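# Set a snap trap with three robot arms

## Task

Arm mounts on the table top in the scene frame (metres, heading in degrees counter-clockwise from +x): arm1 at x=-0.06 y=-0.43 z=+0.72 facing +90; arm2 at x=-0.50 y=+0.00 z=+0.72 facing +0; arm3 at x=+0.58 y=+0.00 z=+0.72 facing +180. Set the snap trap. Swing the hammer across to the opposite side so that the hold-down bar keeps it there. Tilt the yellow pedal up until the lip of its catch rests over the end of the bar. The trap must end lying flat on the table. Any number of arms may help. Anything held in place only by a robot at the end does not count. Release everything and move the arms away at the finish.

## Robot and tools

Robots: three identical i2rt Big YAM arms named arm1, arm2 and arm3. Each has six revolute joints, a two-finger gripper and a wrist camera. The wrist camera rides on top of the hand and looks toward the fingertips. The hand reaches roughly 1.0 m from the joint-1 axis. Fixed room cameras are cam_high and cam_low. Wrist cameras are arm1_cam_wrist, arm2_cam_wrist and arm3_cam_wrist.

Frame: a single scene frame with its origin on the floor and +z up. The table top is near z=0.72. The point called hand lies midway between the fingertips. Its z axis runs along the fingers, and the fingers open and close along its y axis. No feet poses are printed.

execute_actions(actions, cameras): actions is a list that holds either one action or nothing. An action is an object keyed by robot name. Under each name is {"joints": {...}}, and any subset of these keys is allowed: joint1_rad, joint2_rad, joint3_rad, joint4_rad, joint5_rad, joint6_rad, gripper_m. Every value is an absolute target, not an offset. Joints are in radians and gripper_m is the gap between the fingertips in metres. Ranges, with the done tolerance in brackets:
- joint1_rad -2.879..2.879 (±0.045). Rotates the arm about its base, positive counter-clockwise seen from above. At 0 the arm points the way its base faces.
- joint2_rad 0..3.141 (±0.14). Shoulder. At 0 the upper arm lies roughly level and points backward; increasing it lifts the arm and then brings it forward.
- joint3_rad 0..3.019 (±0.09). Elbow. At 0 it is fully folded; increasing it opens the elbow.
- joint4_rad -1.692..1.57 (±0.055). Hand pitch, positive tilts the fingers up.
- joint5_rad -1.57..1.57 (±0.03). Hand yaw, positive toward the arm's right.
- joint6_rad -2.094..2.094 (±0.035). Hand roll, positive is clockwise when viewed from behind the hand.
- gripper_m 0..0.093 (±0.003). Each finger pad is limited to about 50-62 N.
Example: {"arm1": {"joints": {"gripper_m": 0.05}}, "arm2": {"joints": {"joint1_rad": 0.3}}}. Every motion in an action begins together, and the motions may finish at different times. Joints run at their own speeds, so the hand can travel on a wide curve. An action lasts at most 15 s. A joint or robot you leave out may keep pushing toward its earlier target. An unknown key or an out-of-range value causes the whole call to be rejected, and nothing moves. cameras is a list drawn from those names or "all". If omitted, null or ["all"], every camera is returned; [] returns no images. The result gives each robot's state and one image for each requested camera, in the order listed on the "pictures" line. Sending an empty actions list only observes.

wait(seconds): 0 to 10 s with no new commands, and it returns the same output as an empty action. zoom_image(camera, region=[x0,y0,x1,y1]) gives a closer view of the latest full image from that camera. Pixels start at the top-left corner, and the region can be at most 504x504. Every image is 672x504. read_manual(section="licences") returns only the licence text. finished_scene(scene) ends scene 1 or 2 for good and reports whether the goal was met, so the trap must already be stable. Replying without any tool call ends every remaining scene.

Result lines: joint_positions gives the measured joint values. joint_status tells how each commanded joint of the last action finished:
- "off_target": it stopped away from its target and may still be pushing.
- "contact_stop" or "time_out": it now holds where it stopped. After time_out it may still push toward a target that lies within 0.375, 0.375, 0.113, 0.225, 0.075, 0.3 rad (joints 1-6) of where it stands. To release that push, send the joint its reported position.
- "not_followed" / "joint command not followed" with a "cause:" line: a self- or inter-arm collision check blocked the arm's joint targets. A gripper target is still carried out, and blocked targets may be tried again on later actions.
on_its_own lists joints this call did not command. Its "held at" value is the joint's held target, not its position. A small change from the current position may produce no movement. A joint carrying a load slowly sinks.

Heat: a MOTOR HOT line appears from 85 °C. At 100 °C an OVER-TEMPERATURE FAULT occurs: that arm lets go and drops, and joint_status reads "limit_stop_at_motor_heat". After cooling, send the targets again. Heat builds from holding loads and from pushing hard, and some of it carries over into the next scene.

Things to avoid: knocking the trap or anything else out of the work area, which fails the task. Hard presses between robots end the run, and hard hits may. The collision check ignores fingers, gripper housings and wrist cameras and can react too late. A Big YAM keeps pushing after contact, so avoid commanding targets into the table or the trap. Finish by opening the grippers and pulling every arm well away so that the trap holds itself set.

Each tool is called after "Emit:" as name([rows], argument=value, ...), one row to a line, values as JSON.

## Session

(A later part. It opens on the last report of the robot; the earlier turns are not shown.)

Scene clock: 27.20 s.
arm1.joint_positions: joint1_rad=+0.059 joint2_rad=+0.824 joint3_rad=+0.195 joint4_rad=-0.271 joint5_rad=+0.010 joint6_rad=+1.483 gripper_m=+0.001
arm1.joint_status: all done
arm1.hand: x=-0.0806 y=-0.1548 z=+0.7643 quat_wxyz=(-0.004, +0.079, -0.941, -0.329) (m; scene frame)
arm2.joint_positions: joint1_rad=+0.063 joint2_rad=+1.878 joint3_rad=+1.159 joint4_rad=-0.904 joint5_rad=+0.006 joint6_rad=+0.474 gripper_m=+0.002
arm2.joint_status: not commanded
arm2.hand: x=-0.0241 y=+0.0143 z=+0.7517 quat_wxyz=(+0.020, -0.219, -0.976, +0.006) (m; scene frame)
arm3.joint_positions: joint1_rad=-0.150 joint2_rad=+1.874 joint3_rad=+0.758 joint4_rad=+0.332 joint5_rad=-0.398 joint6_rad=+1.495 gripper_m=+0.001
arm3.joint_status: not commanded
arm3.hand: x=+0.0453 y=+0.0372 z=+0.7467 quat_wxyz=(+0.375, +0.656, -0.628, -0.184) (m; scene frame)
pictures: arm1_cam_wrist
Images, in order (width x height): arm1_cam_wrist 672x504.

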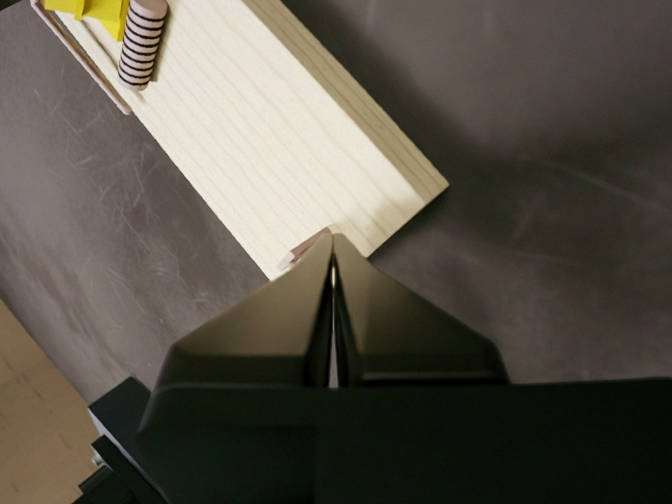

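Emit:
execute_actions([
  {"arm1":{"joints":{"joint1_rad":0.04,"joint2_rad":0.97,"joint3_rad":0.21,"joint4_rad":-0.19}}},
], cameras=["arm1_cam_wrist"])

Emit:
execute_actions([
  {"arm2":{"joints":{"joint1_rad":0.03,"joint2_rad":1.77,"joint3_rad":1.2,"joint4_rad":-0.93}}},
], cameras=["arm1_cam_wrist","arm2_cam_wrist","cam_low"])

Scene clock: 28.30 s.
arm1.joint_positions: joint1_rad=+0.049 joint2_rad=+0.918 joint3_rad=+0.204 joint4_rad=-0.206 joint5_rad=+0.006 joint6_rad=+1.484 gripper_m=+0.001
arm1.joint_status: all done
arm1.hand: x=-0.0792 y=-0.1474 z=+0.7539 quat_wxyz=(-0.004, +0.074, -0.944, -0.320) (m; scene frame)
arm2.joint_positions: joint1_rad=+0.063 joint2_rad=+1.878 joint3_rad=+1.159 joint4_rad=-0.901 joint5_rad=+0.000 joint6_rad=+0.476 gripper_m=+0.002
arm2.joint_status: not commanded
arm2.hand: x=-0.0236 y=+0.0153 z=+0.7517 quat_wxyz=(+0.019, -0.219, -0.975, +0.003) (m; scene frame)
arm3.joint_positions: joint1_rad=-0.150 joint2_rad=+1.874 joint3_rad=+0.758 joint4_rad=+0.332 joint5_rad=-0.398 joint6_rad=+1.495 gripper_m=+0.001
arm3.joint_status: not commanded
arm3.hand: x=+0.0453 y=+0.0372 z=+0.7467 quat_wxyz=(+0.375, +0.656, -0.628, -0.184) (m; scene frame)
pictures: arm1_cam_wrist
Images, in order (width x height): arm1_cam_wrist 672x504.

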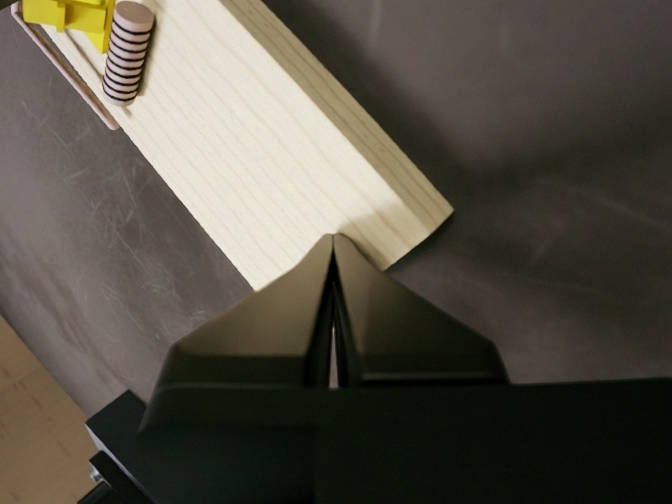

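Scene clock: 29.10 s.
arm1.joint_positions: joint1_rad=+0.049 joint2_rad=+0.921 joint3_rad=+0.204 joint4_rad=-0.199 joint5_rad=+0.005 joint6_rad=+1.485 gripper_m=+0.001
arm1.joint_status: not commanded
arm1.hand: x=-0.0795 y=-0.1463 z=+0.7541 quat_wxyz=(-0.003, +0.074, -0.944, -0.322) (m; scene frame)
arm2.joint_positions: joint1_rad=+0.054 joint2_rad=+1.831 joint3_rad=+1.159 joint4_rad=-0.929 joint5_rad=-0.007 joint6_rad=+0.476 gripper_m=+0.002
arm2.joint_status: all done
arm2.hand: x=-0.0237 y=+0.0120 z=+0.7733 quat_wxyz=(+0.011, -0.224, -0.975, -0.003) (m; scene frame)
arm3.joint_positions: joint1_rad=-0.150 joint2_rad=+1.874 joint3_rad=+0.758 joint4_rad=+0.332 joint5_rad=-0.398 joint6_rad=+1.495 gripper_m=+0.001
arm3.joint_status: not commanded
arm3.hand: x=+0.0453 y=+0.0372 z=+0.7467 quat_wxyz=(+0.375, +0.656, -0.628, -0.184) (m; scene frame)
pictures: arm1_cam_wrist, arm2_cam_wrist, cam_low
Images, in order (width x height): arm1_cam_wrist 672x504, arm2_cam_wrist 672x504, cam_low 672x504.

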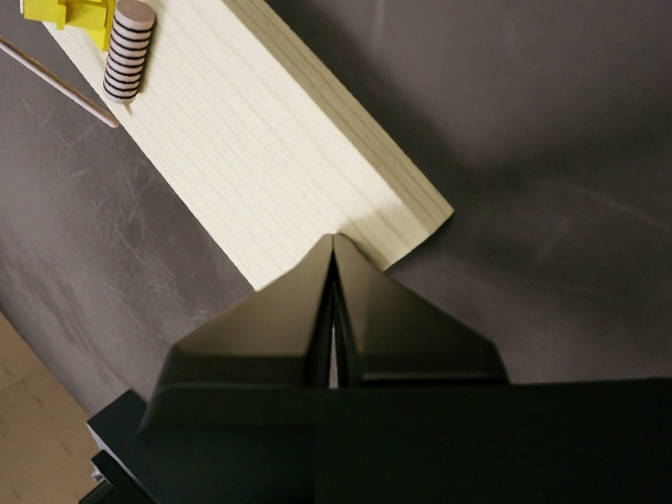

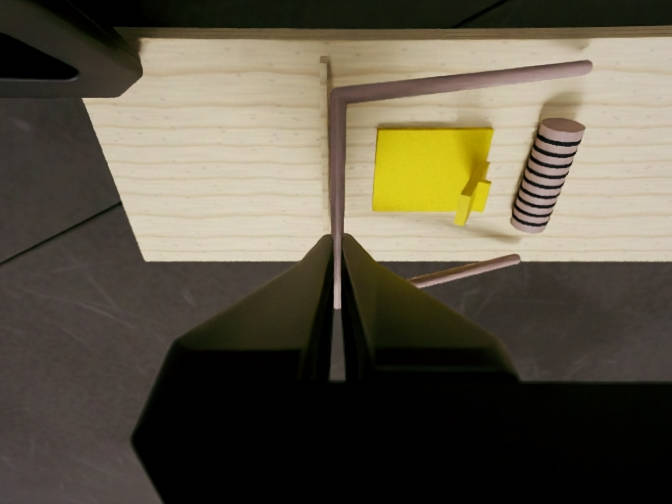

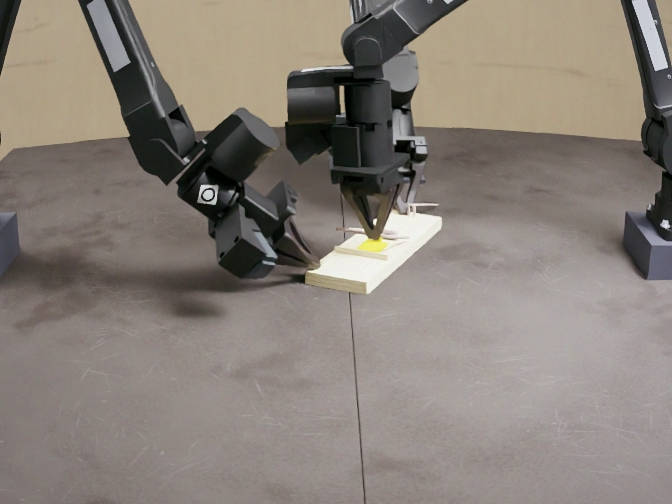

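Emit:
execute_actions([
  {"arm2":{"joints":{"joint1_rad":-0.015,"joint2_rad":1.69,"joint3_rad":1.185,"joint4_rad":-0.98,"joint6_rad":0.43}}},
], cameras=["arm2_cam_wrist","cam_low"])

Scene clock: 30.70 s.
arm1.joint_positions: joint1_rad=+0.049 joint2_rad=+0.921 joint3_rad=+0.204 joint4_rad=-0.199 joint5_rad=+0.005 joint6_rad=+1.485 gripper_m=+0.001
arm1.joint_status: not commanded
arm1.hand: x=-0.0795 y=-0.1463 z=+0.7541 quat_wxyz=(-0.003, +0.074, -0.944, -0.322) (m; scene frame)
arm2.joint_positions: joint1_rad=+0.011 joint2_rad=+1.751 joint3_rad=+1.144 joint4_rad=-0.975 joint5_rad=-0.016 joint6_rad=+0.445 gripper_m=+0.002
arm2.joint_status: all done
arm2.hand: x=-0.0330 y=-0.0068 z=+0.8048 quat_wxyz=(+0.003, -0.230, -0.973, -0.010) (m; scene frame)
arm3.joint_positions: joint1_rad=-0.150 joint2_rad=+1.874 joint3_rad=+0.758 joint4_rad=+0.332 joint5_rad=-0.398 joint6_rad=+1.495 gripper_m=+0.001
arm3.joint_status: not commanded
arm3.hand: x=+0.0453 y=+0.0372 z=+0.7467 quat_wxyz=(+0.375, +0.656, -0.628, -0.184) (m; scene frame)
pictures: arm2_cam_wrist, cam_low
Images, in order (width x height): arm2_cam_wrist 672x504, cam_low 672x504.

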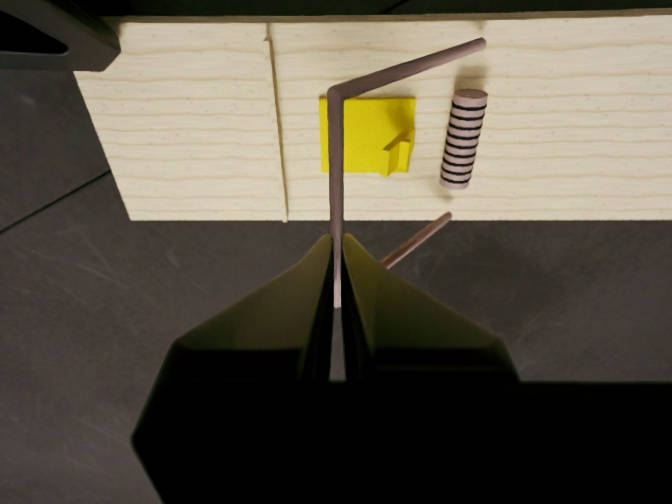

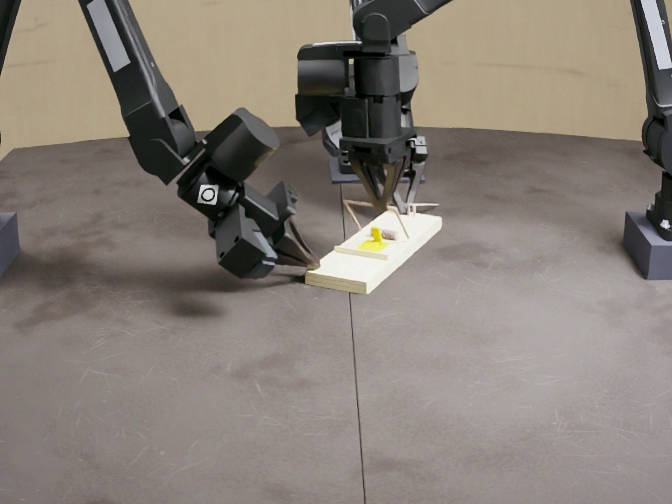

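Emit:
execute_actions([
  {"arm2":{"joints":{"joint1_rad":-0.12,"joint2_rad":1.655,"joint3_rad":1.135,"joint4_rad":-1.01,"joint5_rad":0.02,"joint6_rad":0.33}}},
], cameras=["arm2_cam_wrist","cam_low","cam_high"])

Scene clock: 32.77 s.
arm1.joint_positions: joint1_rad=+0.049 joint2_rad=+0.921 joint3_rad=+0.204 joint4_rad=-0.198 joint5_rad=+0.004 joint6_rad=+1.485 gripper_m=+0.001
arm1.joint_status: not commanded
arm1.hand: x=-0.0796 y=-0.1463 z=+0.7540 quat_wxyz=(-0.003, +0.074, -0.944, -0.322) (m; scene frame)
arm2.joint_positions: joint1_rad=-0.062 joint2_rad=+1.692 joint3_rad=+1.114 joint4_rad=-1.001 joint5_rad=-0.027 joint6_rad=+0.353 gripper_m=+0.002
arm2.joint_status: joint1_rad time_out (moved -0.073 of -0.131); joint5_rad time_out (moved -0.012 of +0.036); the others done
arm2.on_its_own: joint1_rad reads -0.062 and still pushes toward -0.120 since a time_out; joint5_rad reads -0.027 and still pushes toward +0.020 since a time_out
arm2.hand: x=-0.0489 y=-0.0376 z=+0.8212 quat_wxyz=(+0.001, -0.221, -0.975, -0.017) (m; scene frame)
arm3.joint_positions: joint1_rad=-0.150 joint2_rad=+1.874 joint3_rad=+0.758 joint4_rad=+0.332 joint5_rad=-0.396 joint6_rad=+1.495 gripper_m=+0.001
arm3.joint_status: not commanded
arm3.hand: x=+0.0453 y=+0.0376 z=+0.7466 quat_wxyz=(+0.374, +0.656, -0.629, -0.185) (m; scene frame)
pictures: arm2_cam_wrist, cam_high, cam_low
Images, in order (width x height): arm2_cam_wrist 672x504, cam_high 672x504, cam_low 672x504.

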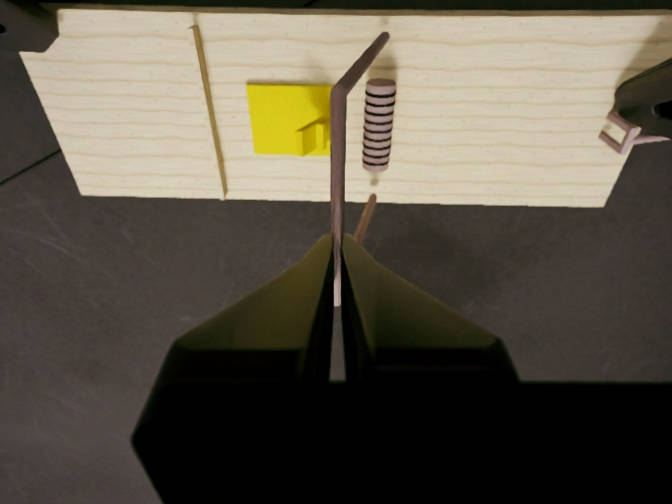

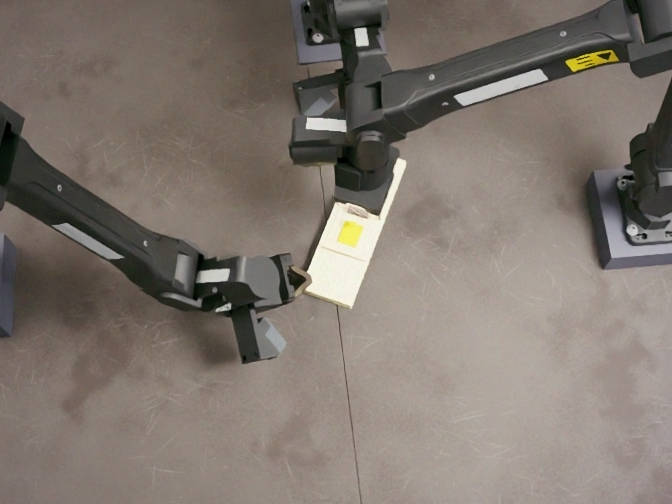

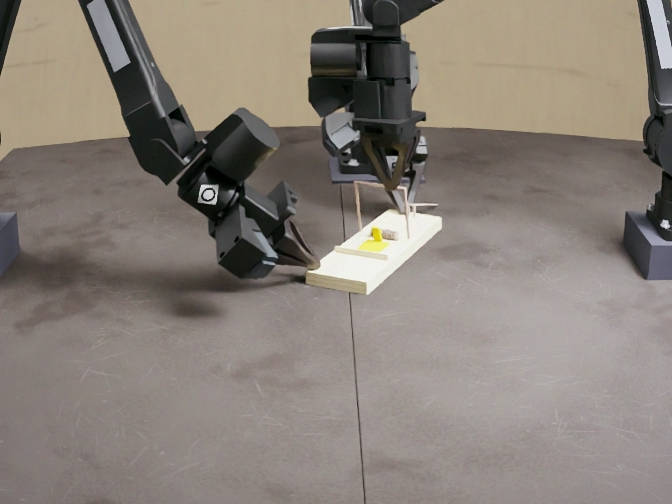

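Emit:
execute_actions([
  {"arm2":{"joints":{"joint1_rad":-0.135,"joint2_rad":1.61,"joint3_rad":1.035,"joint4_rad":-0.86,"joint5_rad":0.14}}},
], cameras=[])

Emit:
execute_actions([
  {"arm2":{"joints":{"joint1_rad":-0.145,"joint2_rad":1.55,"joint3_rad":0.92,"joint4_rad":-0.7,"joint5_rad":0.26}}},
], cameras=["arm2_cam_wrist","cam_low","cam_high"])

Scene clock: 35.27 s.
arm1.joint_positions: joint1_rad=+0.049 joint2_rad=+0.921 joint3_rad=+0.204 joint4_rad=-0.198 joint5_rad=+0.004 joint6_rad=+1.485 gripper_m=+0.001
arm1.joint_status: not commanded
arm1.hand: x=-0.0796 y=-0.1463 z=+0.7540 quat_wxyz=(-0.003, +0.074, -0.944, -0.322) (m; scene frame)
arm2.joint_positions: joint1_rad=-0.062 joint2_rad=+1.624 joint3_rad=+1.026 joint4_rad=-0.893 joint5_rad=+0.078 joint6_rad=+0.351 gripper_m=+0.002
arm2.joint_status: joint1_rad time_out (moved +0.000 of -0.073); joint5_rad time_out (moved +0.105 of +0.167); the others done
arm2.on_its_own: joint1_rad reads -0.062 and still pushes toward -0.135 since a time_out; joint5_rad reads +0.078 and still pushes toward +0.140 since a time_out
arm2.hand: x=-0.0584 y=-0.0549 z=+0.8229 quat_wxyz=(-0.049, -0.221, -0.974, +0.030) (m; scene frame)
arm3.joint_positions: joint1_rad=-0.150 joint2_rad=+1.874 joint3_rad=+0.758 joint4_rad=+0.332 joint5_rad=-0.396 joint6_rad=+1.495 gripper_m=+0.001
arm3.joint_status: not commanded
arm3.hand: x=+0.0453 y=+0.0376 z=+0.7466 quat_wxyz=(+0.374, +0.656, -0.629, -0.185) (m; scene frame)
pictures: none
No camera images: the call's "cameras" was empty. Leave "cameras" out to get every camera's image.

not run: a stop came earlier in this reply.

Emit:
execute_actions([
  {"arm2":{"joints":{"joint1_rad":-0.17,"joint2_rad":1.56,"joint3_rad":0.91,"joint4_rad":-0.69,"joint5_rad":0.28}}},
], cameras=["arm2_cam_wrist","cam_low","cam_high"])

Scene clock: 38.70 s.
arm1.joint_positions: joint1_rad=+0.049 joint2_rad=+0.921 joint3_rad=+0.204 joint4_rad=-0.198 joint5_rad=+0.004 joint6_rad=+1.485 gripper_m=+0.001
arm1.joint_status: not commanded
arm1.hand: x=-0.0796 y=-0.1463 z=+0.7540 quat_wxyz=(-0.003, +0.074, -0.944, -0.322) (m; scene frame)
arm2.joint_positions: joint1_rad=-0.086 joint2_rad=+1.572 joint3_rad=+0.902 joint4_rad=-0.722 joint5_rad=+0.212 joint6_rad=+0.341 gripper_m=+0.002
arm2.joint_status: joint1_rad time_out (moved -0.024 of -0.108); joint5_rad time_out (moved +0.135 of +0.202); the others done
arm2.on_its_own: joint1_rad reads -0.086 and still pushes toward -0.170 since a time_out; joint5_rad reads +0.212 and still pushes toward +0.280 since a time_out
arm2.hand: x=-0.0747 y=-0.0869 z=+0.8107 quat_wxyz=(-0.105, -0.234, -0.962, +0.091) (m; scene frame)
arm3.joint_positions: joint1_rad=-0.150 joint2_rad=+1.874 joint3_rad=+0.758 joint4_rad=+0.332 joint5_rad=-0.396 joint6_rad=+1.495 gripper_m=+0.001
arm3.joint_status: not commanded
arm3.hand: x=+0.0453 y=+0.0376 z=+0.7466 quat_wxyz=(+0.374, +0.656, -0.629, -0.185) (m; scene frame)
pictures: arm2_cam_wrist, cam_high, cam_low
Images, in order (width x height): arm2_cam_wrist 672x504, cam_high 672x504, cam_low 672x504.

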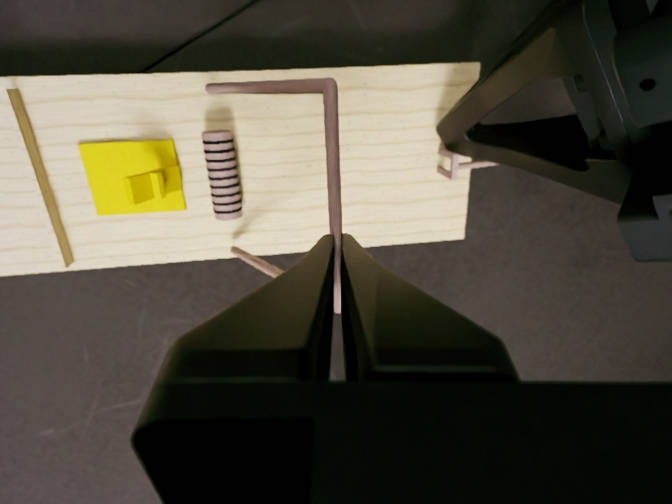

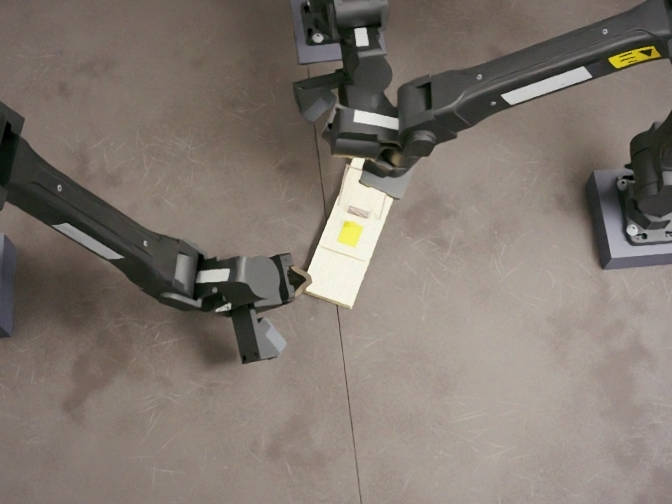

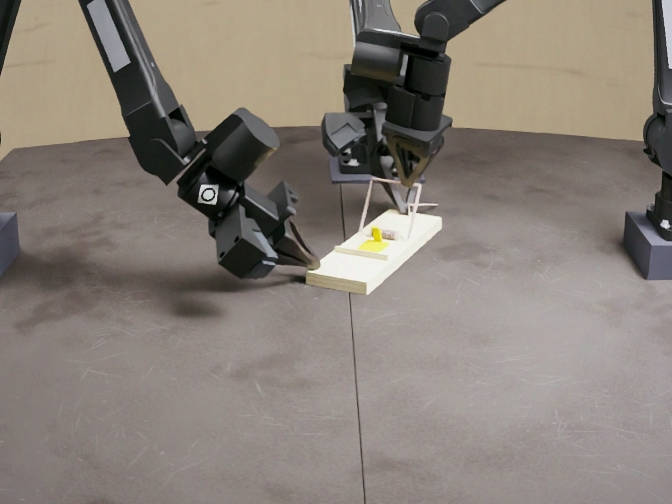

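Emit:
execute_actions([
  {"arm2":{"joints":{"joint2_rad":1.65,"joint4_rad":-0.65,"joint5_rad":0.38}},"arm3":{"joints":{"joint2_rad":1.96}}},
], cameras=["arm2_cam_wrist","cam_low"])

Scene clock: 41.00 s.
arm1.joint_positions: joint1_rad=+0.049 joint2_rad=+0.921 joint3_rad=+0.204 joint4_rad=-0.198 joint5_rad=+0.004 joint6_rad=+1.485 gripper_m=+0.001
arm1.joint_status: not commanded
arm1.hand: x=-0.0796 y=-0.1463 z=+0.7540 quat_wxyz=(-0.003, +0.074, -0.944, -0.322) (m; scene frame)
arm2.joint_positions: joint1_rad=-0.086 joint2_rad=+1.629 joint3_rad=+0.892 joint4_rad=-0.698 joint5_rad=+0.322 joint6_rad=+0.334 gripper_m=+0.002
arm2.joint_status: joint5_rad time_out (moved +0.110 of +0.168); the others done
arm2.on_its_own: joint1_rad reads -0.086 and still pushes toward -0.170 since a time_out; joint5_rad reads +0.322 and still pushes toward +0.380 since a time_out
arm2.hand: x=-0.0826 y=-0.1041 z=+0.7899 quat_wxyz=(-0.089, -0.231, -0.957, +0.148) (m; scene frame)
arm3.joint_positions: joint1_rad=-0.150 joint2_rad=+1.877 joint3_rad=+0.758 joint4_rad=+0.336 joint5_rad=-0.396 joint6_rad=+1.495 gripper_m=+0.001
arm3.joint_status: all done
arm3.hand: x=+0.0451 y=+0.0375 z=+0.7459 quat_wxyz=(+0.375, +0.656, -0.628, -0.185) (m; scene frame)
pictures: arm2_cam_wrist, cam_low
Images, in order (width x height): arm2_cam_wrist 672x504, cam_low 672x504.

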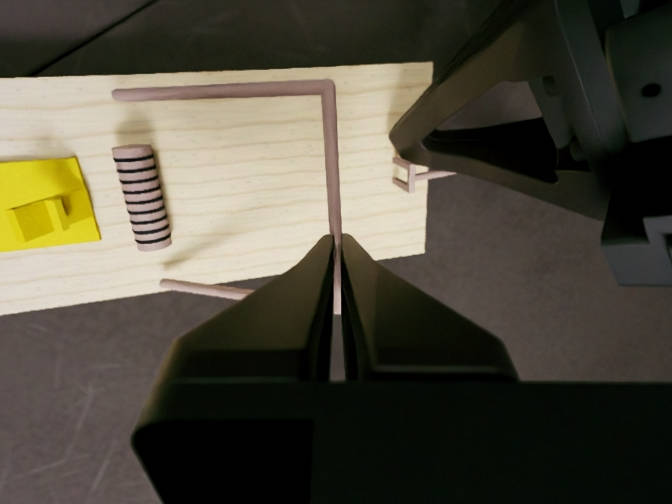

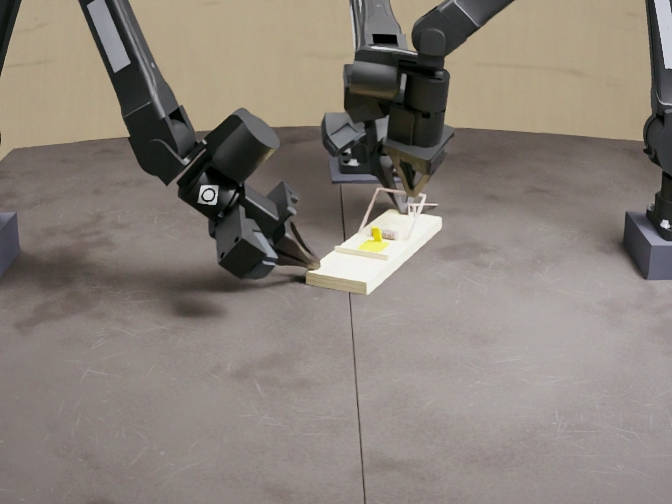

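Emit:
execute_actions([
  {"arm2":{"joints":{"joint1_rad":-0.125,"joint2_rad":1.77,"joint4_rad":-0.56,"joint5_rad":0.38}}},
], cameras=["arm2_cam_wrist"])

Emit:
execute_actions([
  {"arm1":{"joints":{"joint2_rad":0.7,"joint3_rad":0.15,"joint4_rad":-0.5}}},
])

Scene clock: 43.17 s.
arm1.joint_positions: joint1_rad=+0.049 joint2_rad=+0.921 joint3_rad=+0.204 joint4_rad=-0.198 joint5_rad=+0.004 joint6_rad=+1.485 gripper_m=+0.001
arm1.joint_status: not commanded
arm1.hand: x=-0.0796 y=-0.1463 z=+0.7540 quat_wxyz=(-0.003, +0.074, -0.944, -0.322) (m; scene frame)
arm2.joint_positions: joint1_rad=-0.090 joint2_rad=+1.735 joint3_rad=+0.885 joint4_rad=-0.632 joint5_rad=+0.375 joint6_rad=+0.331 gripper_m=+0.002
arm2.joint_status: joint4_rad time_out (moved +0.066 of +0.138); the others done
arm2.on_its_own: joint4_rad reads -0.632 and still pushes toward -0.560 since a time_out
arm2.hand: x=-0.0868 y=-0.1134 z=+0.7497 quat_wxyz=(-0.068, -0.229, -0.955, +0.177) (m; scene frame)
arm3.joint_positions: joint1_rad=-0.150 joint2_rad=+1.877 joint3_rad=+0.758 joint4_rad=+0.336 joint5_rad=-0.396 joint6_rad=+1.495 gripper_m=+0.001
arm3.joint_status: not commanded
arm3.hand: x=+0.0451 y=+0.0375 z=+0.7459 quat_wxyz=(+0.375, +0.656, -0.628, -0.185) (m; scene frame)
pictures: arm2_cam_wrist
Images, in order (width x height): arm2_cam_wrist 672x504.

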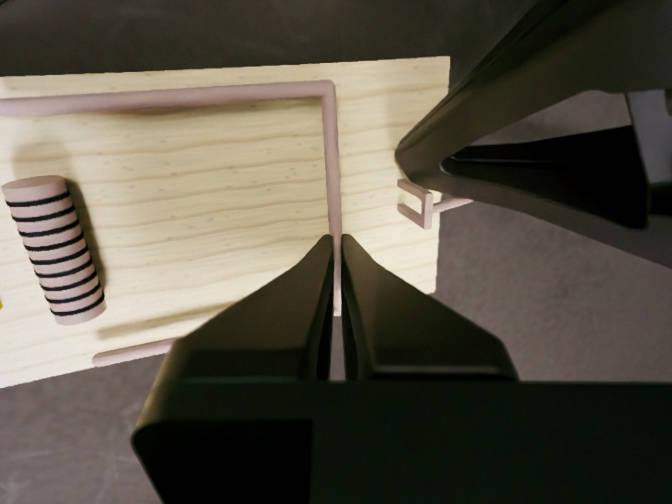

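not run: a stop came earlier in this reply.

Emit:
execute_actions([
  {"arm1":{"joints":{"joint2_rad":0.7,"joint3_rad":0.15,"joint4_rad":-0.5}},"arm2":{"joints":{"joint2_rad":1.69,"joint3_rad":0.765,"joint4_rad":-0.35,"joint6_rad":0.27}}},
], cameras=["arm2_cam_wrist","arm1_cam_wrist"])

Emit:
execute_actions([
  {"arm2":{"joints":{"joint2_rad":1.655,"joint3_rad":0.64,"joint4_rad":-0.07,"joint6_rad":0.21}}},
], cameras=["arm2_cam_wrist"])

Scene clock: 45.03 s.
arm1.joint_positions: joint1_rad=+0.049 joint2_rad=+0.703 joint3_rad=+0.156 joint4_rad=-0.482 joint5_rad=+0.007 joint6_rad=+1.485 gripper_m=+0.001
arm1.joint_status: all done
arm1.hand: x=-0.0750 y=-0.2007 z=+0.7448 quat_wxyz=(-0.004, +0.075, -0.961, -0.268) (m; scene frame)
arm2.joint_positions: joint1_rad=-0.091 joint2_rad=+1.648 joint3_rad=+0.759 joint4_rad=-0.401 joint5_rad=+0.377 joint6_rad=+0.263 gripper_m=+0.002
arm2.joint_status: all done
arm2.hand: x=-0.0862 y=-0.1146 z=+0.7582 quat_wxyz=(-0.155, -0.213, -0.949, +0.172) (m; scene frame)
arm3.joint_positions: joint1_rad=-0.150 joint2_rad=+1.878 joint3_rad=+0.758 joint4_rad=+0.341 joint5_rad=-0.396 joint6_rad=+1.495 gripper_m=+0.001
arm3.joint_status: not commanded
arm3.hand: x=+0.0445 y=+0.0376 z=+0.7460 quat_wxyz=(+0.376, +0.656, -0.628, -0.186) (m; scene frame)
pictures: arm1_cam_wrist, arm2_cam_wrist
Images, in order (width x height): arm1_cam_wrist 672x504, arm2_cam_wrist 672x504.

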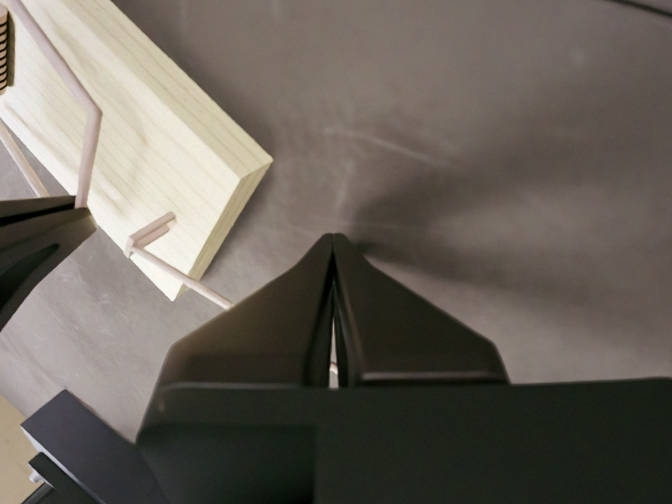

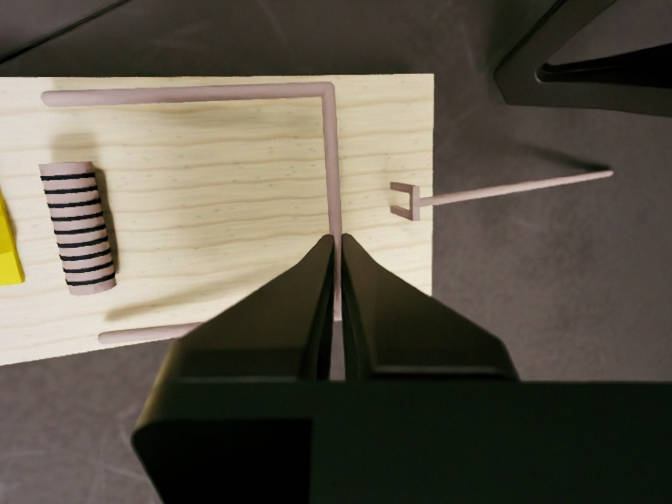

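Scene clock: 46.03 s.
arm1.joint_positions: joint1_rad=+0.049 joint2_rad=+0.703 joint3_rad=+0.156 joint4_rad=-0.482 joint5_rad=+0.007 joint6_rad=+1.485 gripper_m=+0.001
arm1.joint_status: not commanded
arm1.hand: x=-0.0750 y=-0.2007 z=+0.7448 quat_wxyz=(-0.004, +0.075, -0.961, -0.268) (m; scene frame)
arm2.joint_positions: joint1_rad=-0.092 joint2_rad=+1.617 joint3_rad=+0.630 joint4_rad=-0.111 joint5_rad=+0.378 joint6_rad=+0.204 gripper_m=+0.002
arm2.joint_status: all done
arm2.hand: x=-0.0868 y=-0.1149 z=+0.7551 quat_wxyz=(-0.241, -0.200, -0.934, +0.169) (m; scene frame)
arm3.joint_positions: joint1_rad=-0.150 joint2_rad=+1.878 joint3_rad=+0.758 joint4_rad=+0.341 joint5_rad=-0.396 joint6_rad=+1.495 gripper_m=+0.001
arm3.joint_status: not commanded
arm3.hand: x=+0.0445 y=+0.0376 z=+0.7460 quat_wxyz=(+0.376, +0.656, -0.628, -0.186) (m; scene frame)
pictures: arm2_cam_wrist
Images, in order (width x height): arm2_cam_wrist 672x504.

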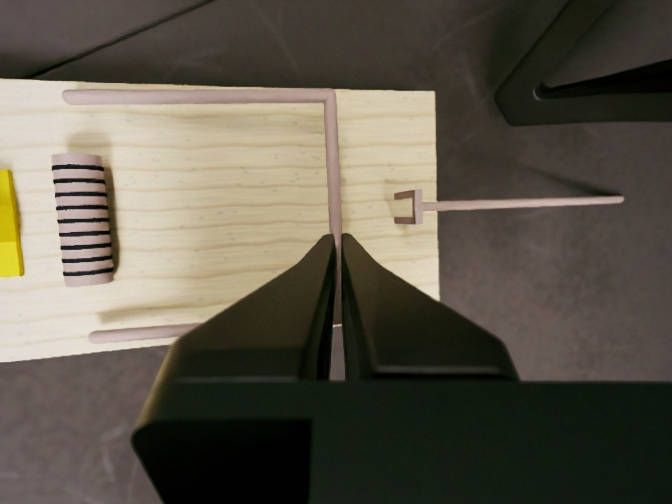

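Emit:
execute_actions([
  {"arm2":{"joints":{"joint2_rad":1.665,"joint3_rad":0.53,"joint4_rad":0.235,"joint6_rad":0.15}},"arm1":{"joints":{"joint5_rad":-0.42}}},
])

Scene clock: 47.70 s.
arm1.joint_positions: joint1_rad=+0.036 joint2_rad=+0.701 joint3_rad=+0.155 joint4_rad=-0.490 joint5_rad=-0.416 joint6_rad=+1.485 gripper_m=+0.001
arm1.joint_status: all done
arm1.hand: x=-0.1421 y=-0.2139 z=+0.7568 quat_wxyz=(+0.197, +0.123, -0.937, -0.262) (m; scene frame)
arm2.joint_positions: joint1_rad=-0.096 joint2_rad=+1.617 joint3_rad=+0.519 joint4_rad=+0.205 joint5_rad=+0.378 joint6_rad=+0.138 gripper_m=+0.002
arm2.joint_status: all done
arm2.hand: x=-0.0838 y=-0.1171 z=+0.7598 quat_wxyz=(-0.331, -0.185, -0.909, +0.172) (m; scene frame)
arm3.joint_positions: joint1_rad=-0.150 joint2_rad=+1.879 joint3_rad=+0.759 joint4_rad=+0.341 joint5_rad=-0.398 joint6_rad=+1.495 gripper_m=+0.001
arm3.joint_status: not commanded
arm3.hand: x=+0.0441 y=+0.0374 z=+0.7460 quat_wxyz=(+0.376, +0.656, -0.627, -0.186) (m; scene frame)
pictures: arm1_cam_wrist, arm2_cam_wrist, arm3_cam_wrist, cam_high, cam_low
Images, in order (width x height): arm1_cam_wrist 672x504, arm2_cam_wrist 672x504, arm3_cam_wrist 672x504, cam_high 672x504, cam_low 672x504.

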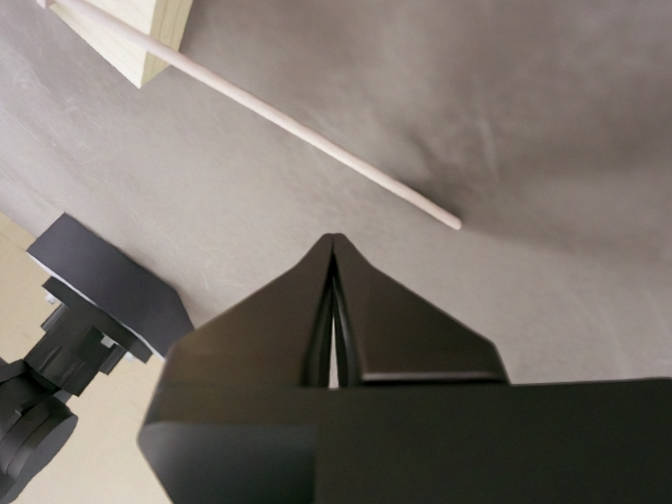

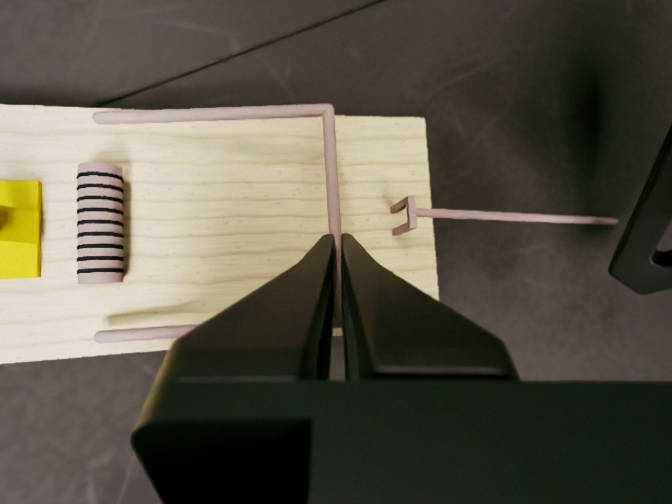

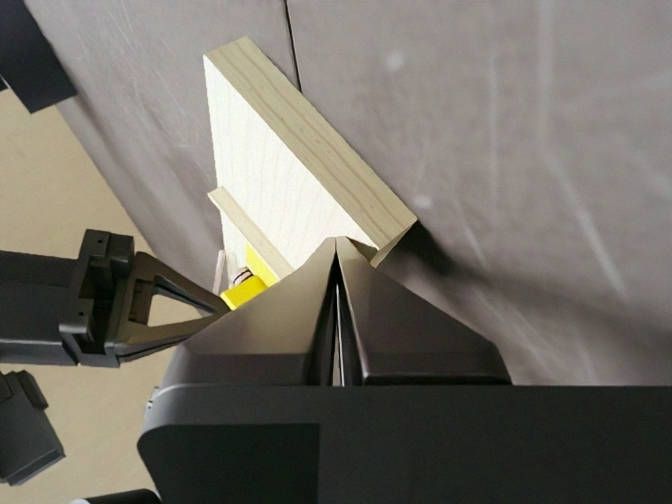

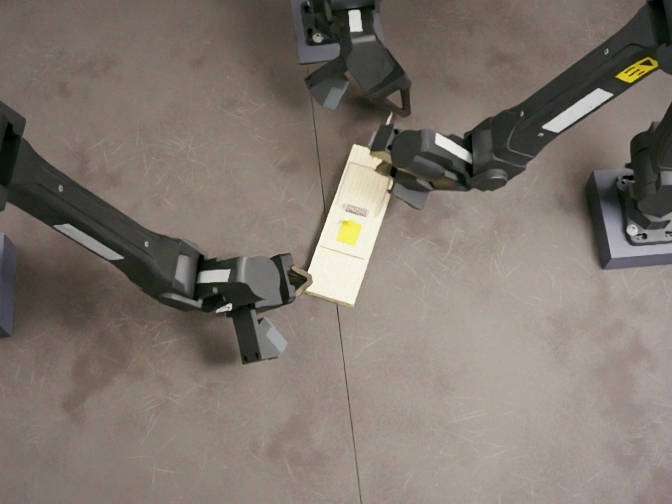

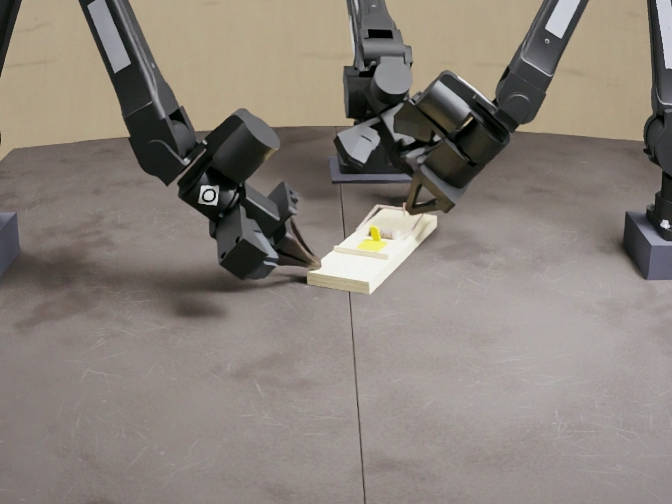

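Emit:
execute_actions([
  {"arm1":{"joints":{"joint1_rad":0,"joint5_rad":-0.2,"joint4_rad":-0.42}}},
], cameras=[])

Emit:
execute_actions([
  {"arm1":{"joints":{"joint2_rad":0.84,"joint3_rad":0.05,"joint4_rad":0.035}}},
], cameras=["arm1_cam_wrist","arm2_cam_wrist"])

Scene clock: 50.33 s.
arm1.joint_positions: joint1_rad=+0.008 joint2_rad=+0.697 joint3_rad=+0.155 joint4_rad=-0.432 joint5_rad=-0.231 joint6_rad=+1.485 gripper_m=+0.001
arm1.joint_status: joint5_rad time_out (moved +0.185 of +0.216); the others done
arm1.on_its_own: joint5_rad reads -0.231 and still pushes toward -0.200 since a time_out
arm1.hand: x=-0.1065 y=-0.1935 z=+0.7562 quat_wxyz=(+0.104, +0.089, -0.946, -0.295) (m; scene frame)
arm2.joint_positions: joint1_rad=-0.098 joint2_rad=+1.617 joint3_rad=+0.519 joint4_rad=+0.223 joint5_rad=+0.378 joint6_rad=+0.117 gripper_m=+0.003
arm2.joint_status: not commanded
arm2.hand: x=-0.0807 y=-0.1184 z=+0.7626 quat_wxyz=(-0.338, -0.178, -0.907, +0.175) (m; scene frame)
arm3.joint_positions: joint1_rad=-0.151 joint2_rad=+1.879 joint3_rad=+0.759 joint4_rad=+0.341 joint5_rad=-0.398 joint6_rad=+1.495 gripper_m=+0.001
arm3.joint_status: not commanded
arm3.hand: x=+0.0442 y=+0.0383 z=+0.7460 quat_wxyz=(+0.376, +0.656, -0.628, -0.186) (m; scene frame)
pictures: none
No camera images: the call's "cameras" was empty. Leave "cameras" out to get every camera's image.

not run: a stop came earlier in this reply.

Emit:
execute_actions(actions=[])

Scene clock: 50.43 s.
arm1.joint_positions: joint1_rad=+0.008 joint2_rad=+0.697 joint3_rad=+0.155 joint4_rad=-0.432 joint5_rad=-0.231 joint6_rad=+1.485 gripper_m=+0.001
arm1.joint_status: joint5_rad time_out (moved +0.185 of +0.216); the others done
arm1.on_its_own: joint5_rad reads -0.231 and still pushes toward -0.200 since a time_out
arm1.hand: x=-0.1065 y=-0.1935 z=+0.7562 quat_wxyz=(+0.104, +0.089, -0.946, -0.295) (m; scene frame)
arm2.joint_positions: joint1_rad=-0.098 joint2_rad=+1.617 joint3_rad=+0.519 joint4_rad=+0.223 joint5_rad=+0.378 joint6_rad=+0.117 gripper_m=+0.003
arm2.joint_status: not commanded
arm2.hand: x=-0.0807 y=-0.1184 z=+0.7626 quat_wxyz=(-0.338, -0.178, -0.907, +0.175) (m; scene frame)
arm3.joint_positions: joint1_rad=-0.151 joint2_rad=+1.879 joint3_rad=+0.759 joint4_rad=+0.341 joint5_rad=-0.398 joint6_rad=+1.495 gripper_m=+0.001
arm3.joint_status: not commanded
arm3.hand: x=+0.0442 y=+0.0383 z=+0.7460 quat_wxyz=(+0.376, +0.656, -0.628, -0.186) (m; scene frame)
pictures: arm1_cam_wrist, arm2_cam_wrist, arm3_cam_wrist, cam_high, cam_low
Images, in order (width x height): arm1_cam_wrist 672x504, arm2_cam_wrist 672x504, arm3_cam_wrist 672x504, cam_high 672x504, cam_low 672x504.

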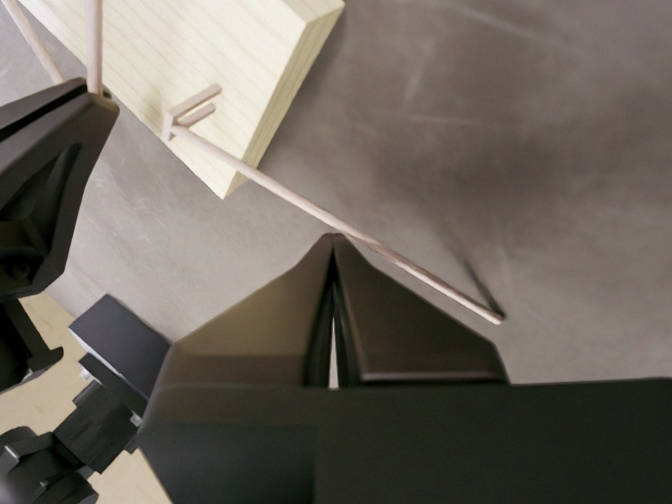

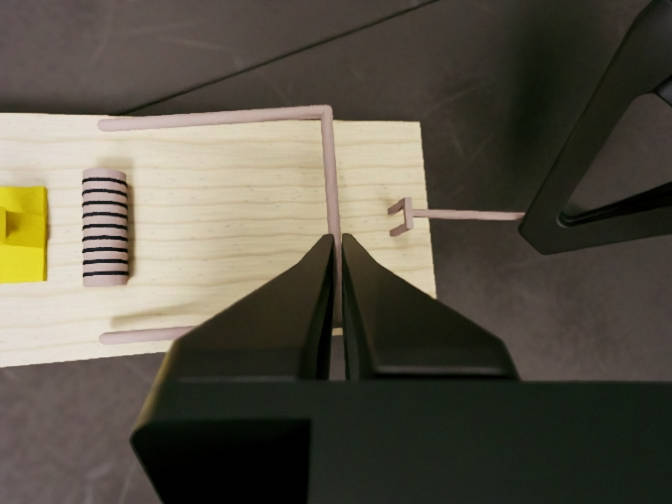

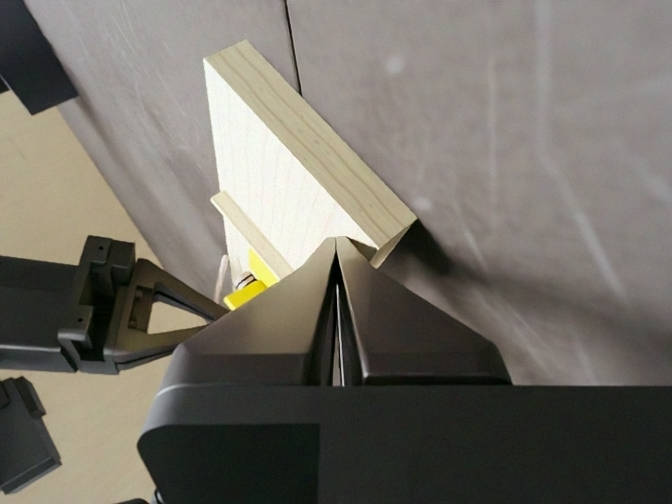

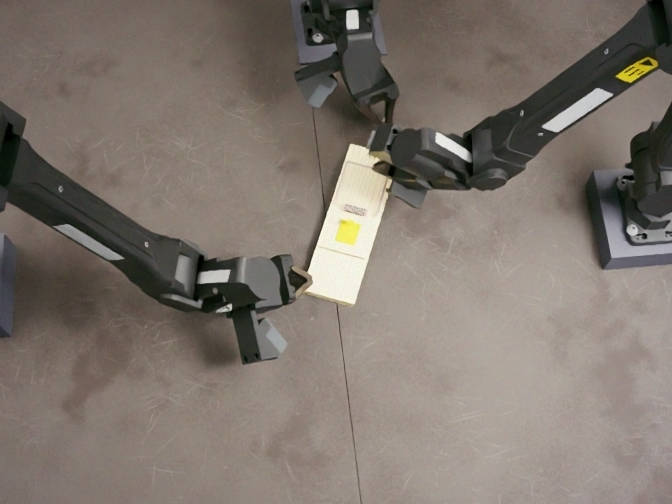

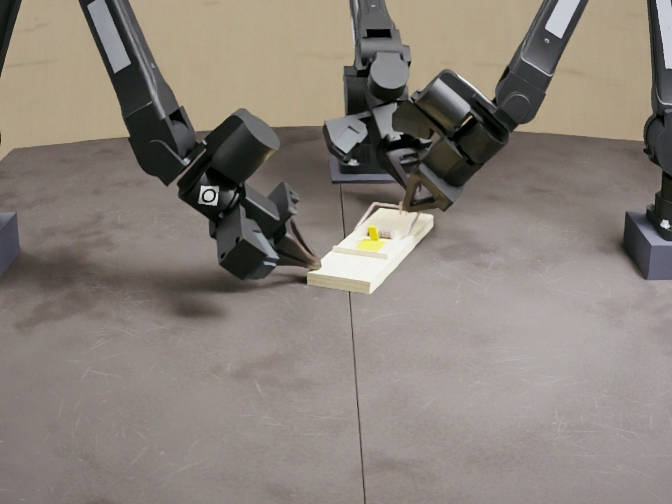

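Emit:
execute_actions([
  {"arm1":{"joints":{"joint2_rad":0.6,"joint5_rad":-0.24}},"arm2":{"joints":{"joint2_rad":1.71,"joint4_rad":0.2}}},
], cameras=[])

Emit:
execute_actions([
  {"arm1":{"joints":{"joint1_rad":-0.1}}},
], cameras=[])

Emit:
execute_actions([
  {"arm1":{"joints":{"joint2_rad":0.84,"joint3_rad":0.05,"joint4_rad":0.01}}},
], cameras=["arm1_cam_wrist","arm2_cam_wrist"])

Scene clock: 51.40 s.
arm1.joint_positions: joint1_rad=+0.008 joint2_rad=+0.601 joint3_rad=+0.155 joint4_rad=-0.432 joint5_rad=-0.236 joint6_rad=+1.485 gripper_m=+0.001
arm1.joint_status: all done
arm1.hand: x=-0.1076 y=-0.1849 z=+0.7777 quat_wxyz=(+0.103, +0.095, -0.930, -0.341) (m; scene frame)
arm2.joint_positions: joint1_rad=-0.101 joint2_rad=+1.647 joint3_rad=+0.526 joint4_rad=+0.223 joint5_rad=+0.378 joint6_rad=+0.117 gripper_m=+0.003
arm2.joint_status: all done
arm2.hand: x=-0.0815 y=-0.1194 z=+0.7527 quat_wxyz=(-0.327, -0.178, -0.911, +0.176) (m; scene frame)
arm3.joint_positions: joint1_rad=-0.151 joint2_rad=+1.879 joint3_rad=+0.759 joint4_rad=+0.341 joint5_rad=-0.398 joint6_rad=+1.495 gripper_m=+0.001
arm3.joint_status: not commanded
arm3.hand: x=+0.0442 y=+0.0383 z=+0.7459 quat_wxyz=(+0.376, +0.656, -0.628, -0.186) (m; scene frame)
pictures: none
No camera images: the call's "cameras" was empty. Leave "cameras" out to get every camera's image.

Scene clock: 52.10 s.
arm1.joint_positions: joint1_rad=-0.095 joint2_rad=+0.601 joint3_rad=+0.155 joint4_rad=-0.432 joint5_rad=-0.237 joint6_rad=+1.485 gripper_m=+0.001
arm1.joint_status: all done
arm1.hand: x=-0.0824 y=-0.1813 z=+0.7777 quat_wxyz=(+0.086, +0.047, -0.933, -0.345) (m; scene frame)
arm2.joint_positions: joint1_rad=-0.101 joint2_rad=+1.647 joint3_rad=+0.526 joint4_rad=+0.223 joint5_rad=+0.378 joint6_rad=+0.117 gripper_m=+0.003
arm2.joint_status: not commanded
arm2.hand: x=-0.0815 y=-0.1194 z=+0.7527 quat_wxyz=(-0.327, -0.178, -0.911, +0.176) (m; scene frame)
arm3.joint_positions: joint1_rad=-0.151 joint2_rad=+1.879 joint3_rad=+0.759 joint4_rad=+0.341 joint5_rad=-0.398 joint6_rad=+1.495 gripper_m=+0.001
arm3.joint_status: not commanded
arm3.hand: x=+0.0442 y=+0.0383 z=+0.7459 quat_wxyz=(+0.376, +0.656, -0.628, -0.186) (m; scene frame)
pictures: none
No camera images: the call's "cameras" was empty. Leave "cameras" out to get every camera's image.

Scene clock: 53.23 s.
arm1.joint_positions: joint1_rad=-0.099 joint2_rad=+0.832 joint3_rad=+0.052 joint4_rad=-0.029 joint5_rad=-0.233 joint6_rad=+1.486 gripper_m=+0.001
arm1.joint_status: all done
arm1.hand: x=-0.0799 y=-0.1727 z=+0.7400 quat_wxyz=(+0.079, +0.047, -0.922, -0.377) (m; scene frame)
arm2.joint_positions: joint1_rad=-0.101 joint2_rad=+1.647 joint3_rad=+0.526 joint4_rad=+0.223 joint5_rad=+0.378 joint6_rad=+0.117 gripper_m=+0.003
arm2.joint_status: not commanded
arm2.hand: x=-0.0815 y=-0.1194 z=+0.7527 quat_wxyz=(-0.327, -0.178, -0.911, +0.176) (m; scene frame)
arm3.joint_positions: joint1_rad=-0.151 joint2_rad=+1.879 joint3_rad=+0.759 joint4_rad=+0.341 joint5_rad=-0.398 joint6_rad=+1.495 gripper_m=+0.001
arm3.joint_status: not commanded
arm3.hand: x=+0.0442 y=+0.0383 z=+0.7459 quat_wxyz=(+0.376, +0.656, -0.628, -0.186) (m; scene frame)
pictures: arm1_cam_wrist, arm2_cam_wrist
Images, in order (width x height): arm1_cam_wrist 672x504, arm2_cam_wrist 672x504.

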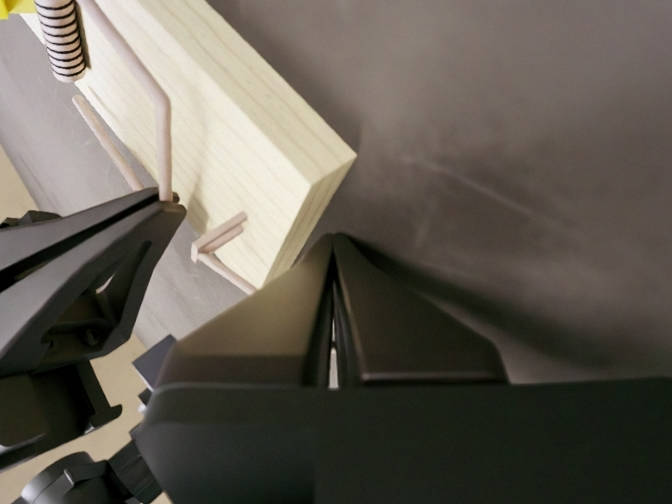

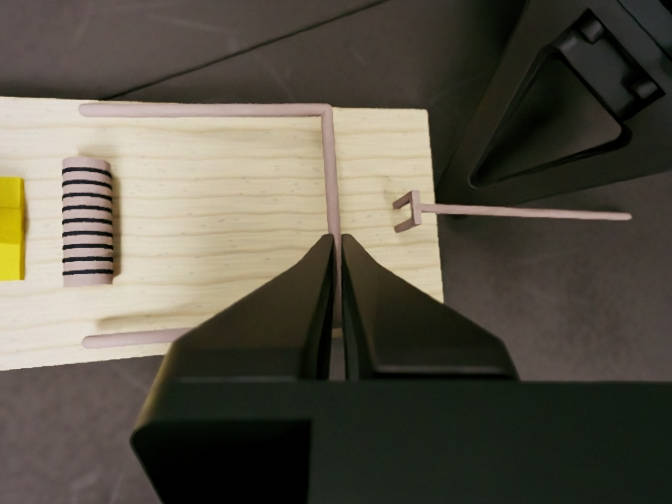

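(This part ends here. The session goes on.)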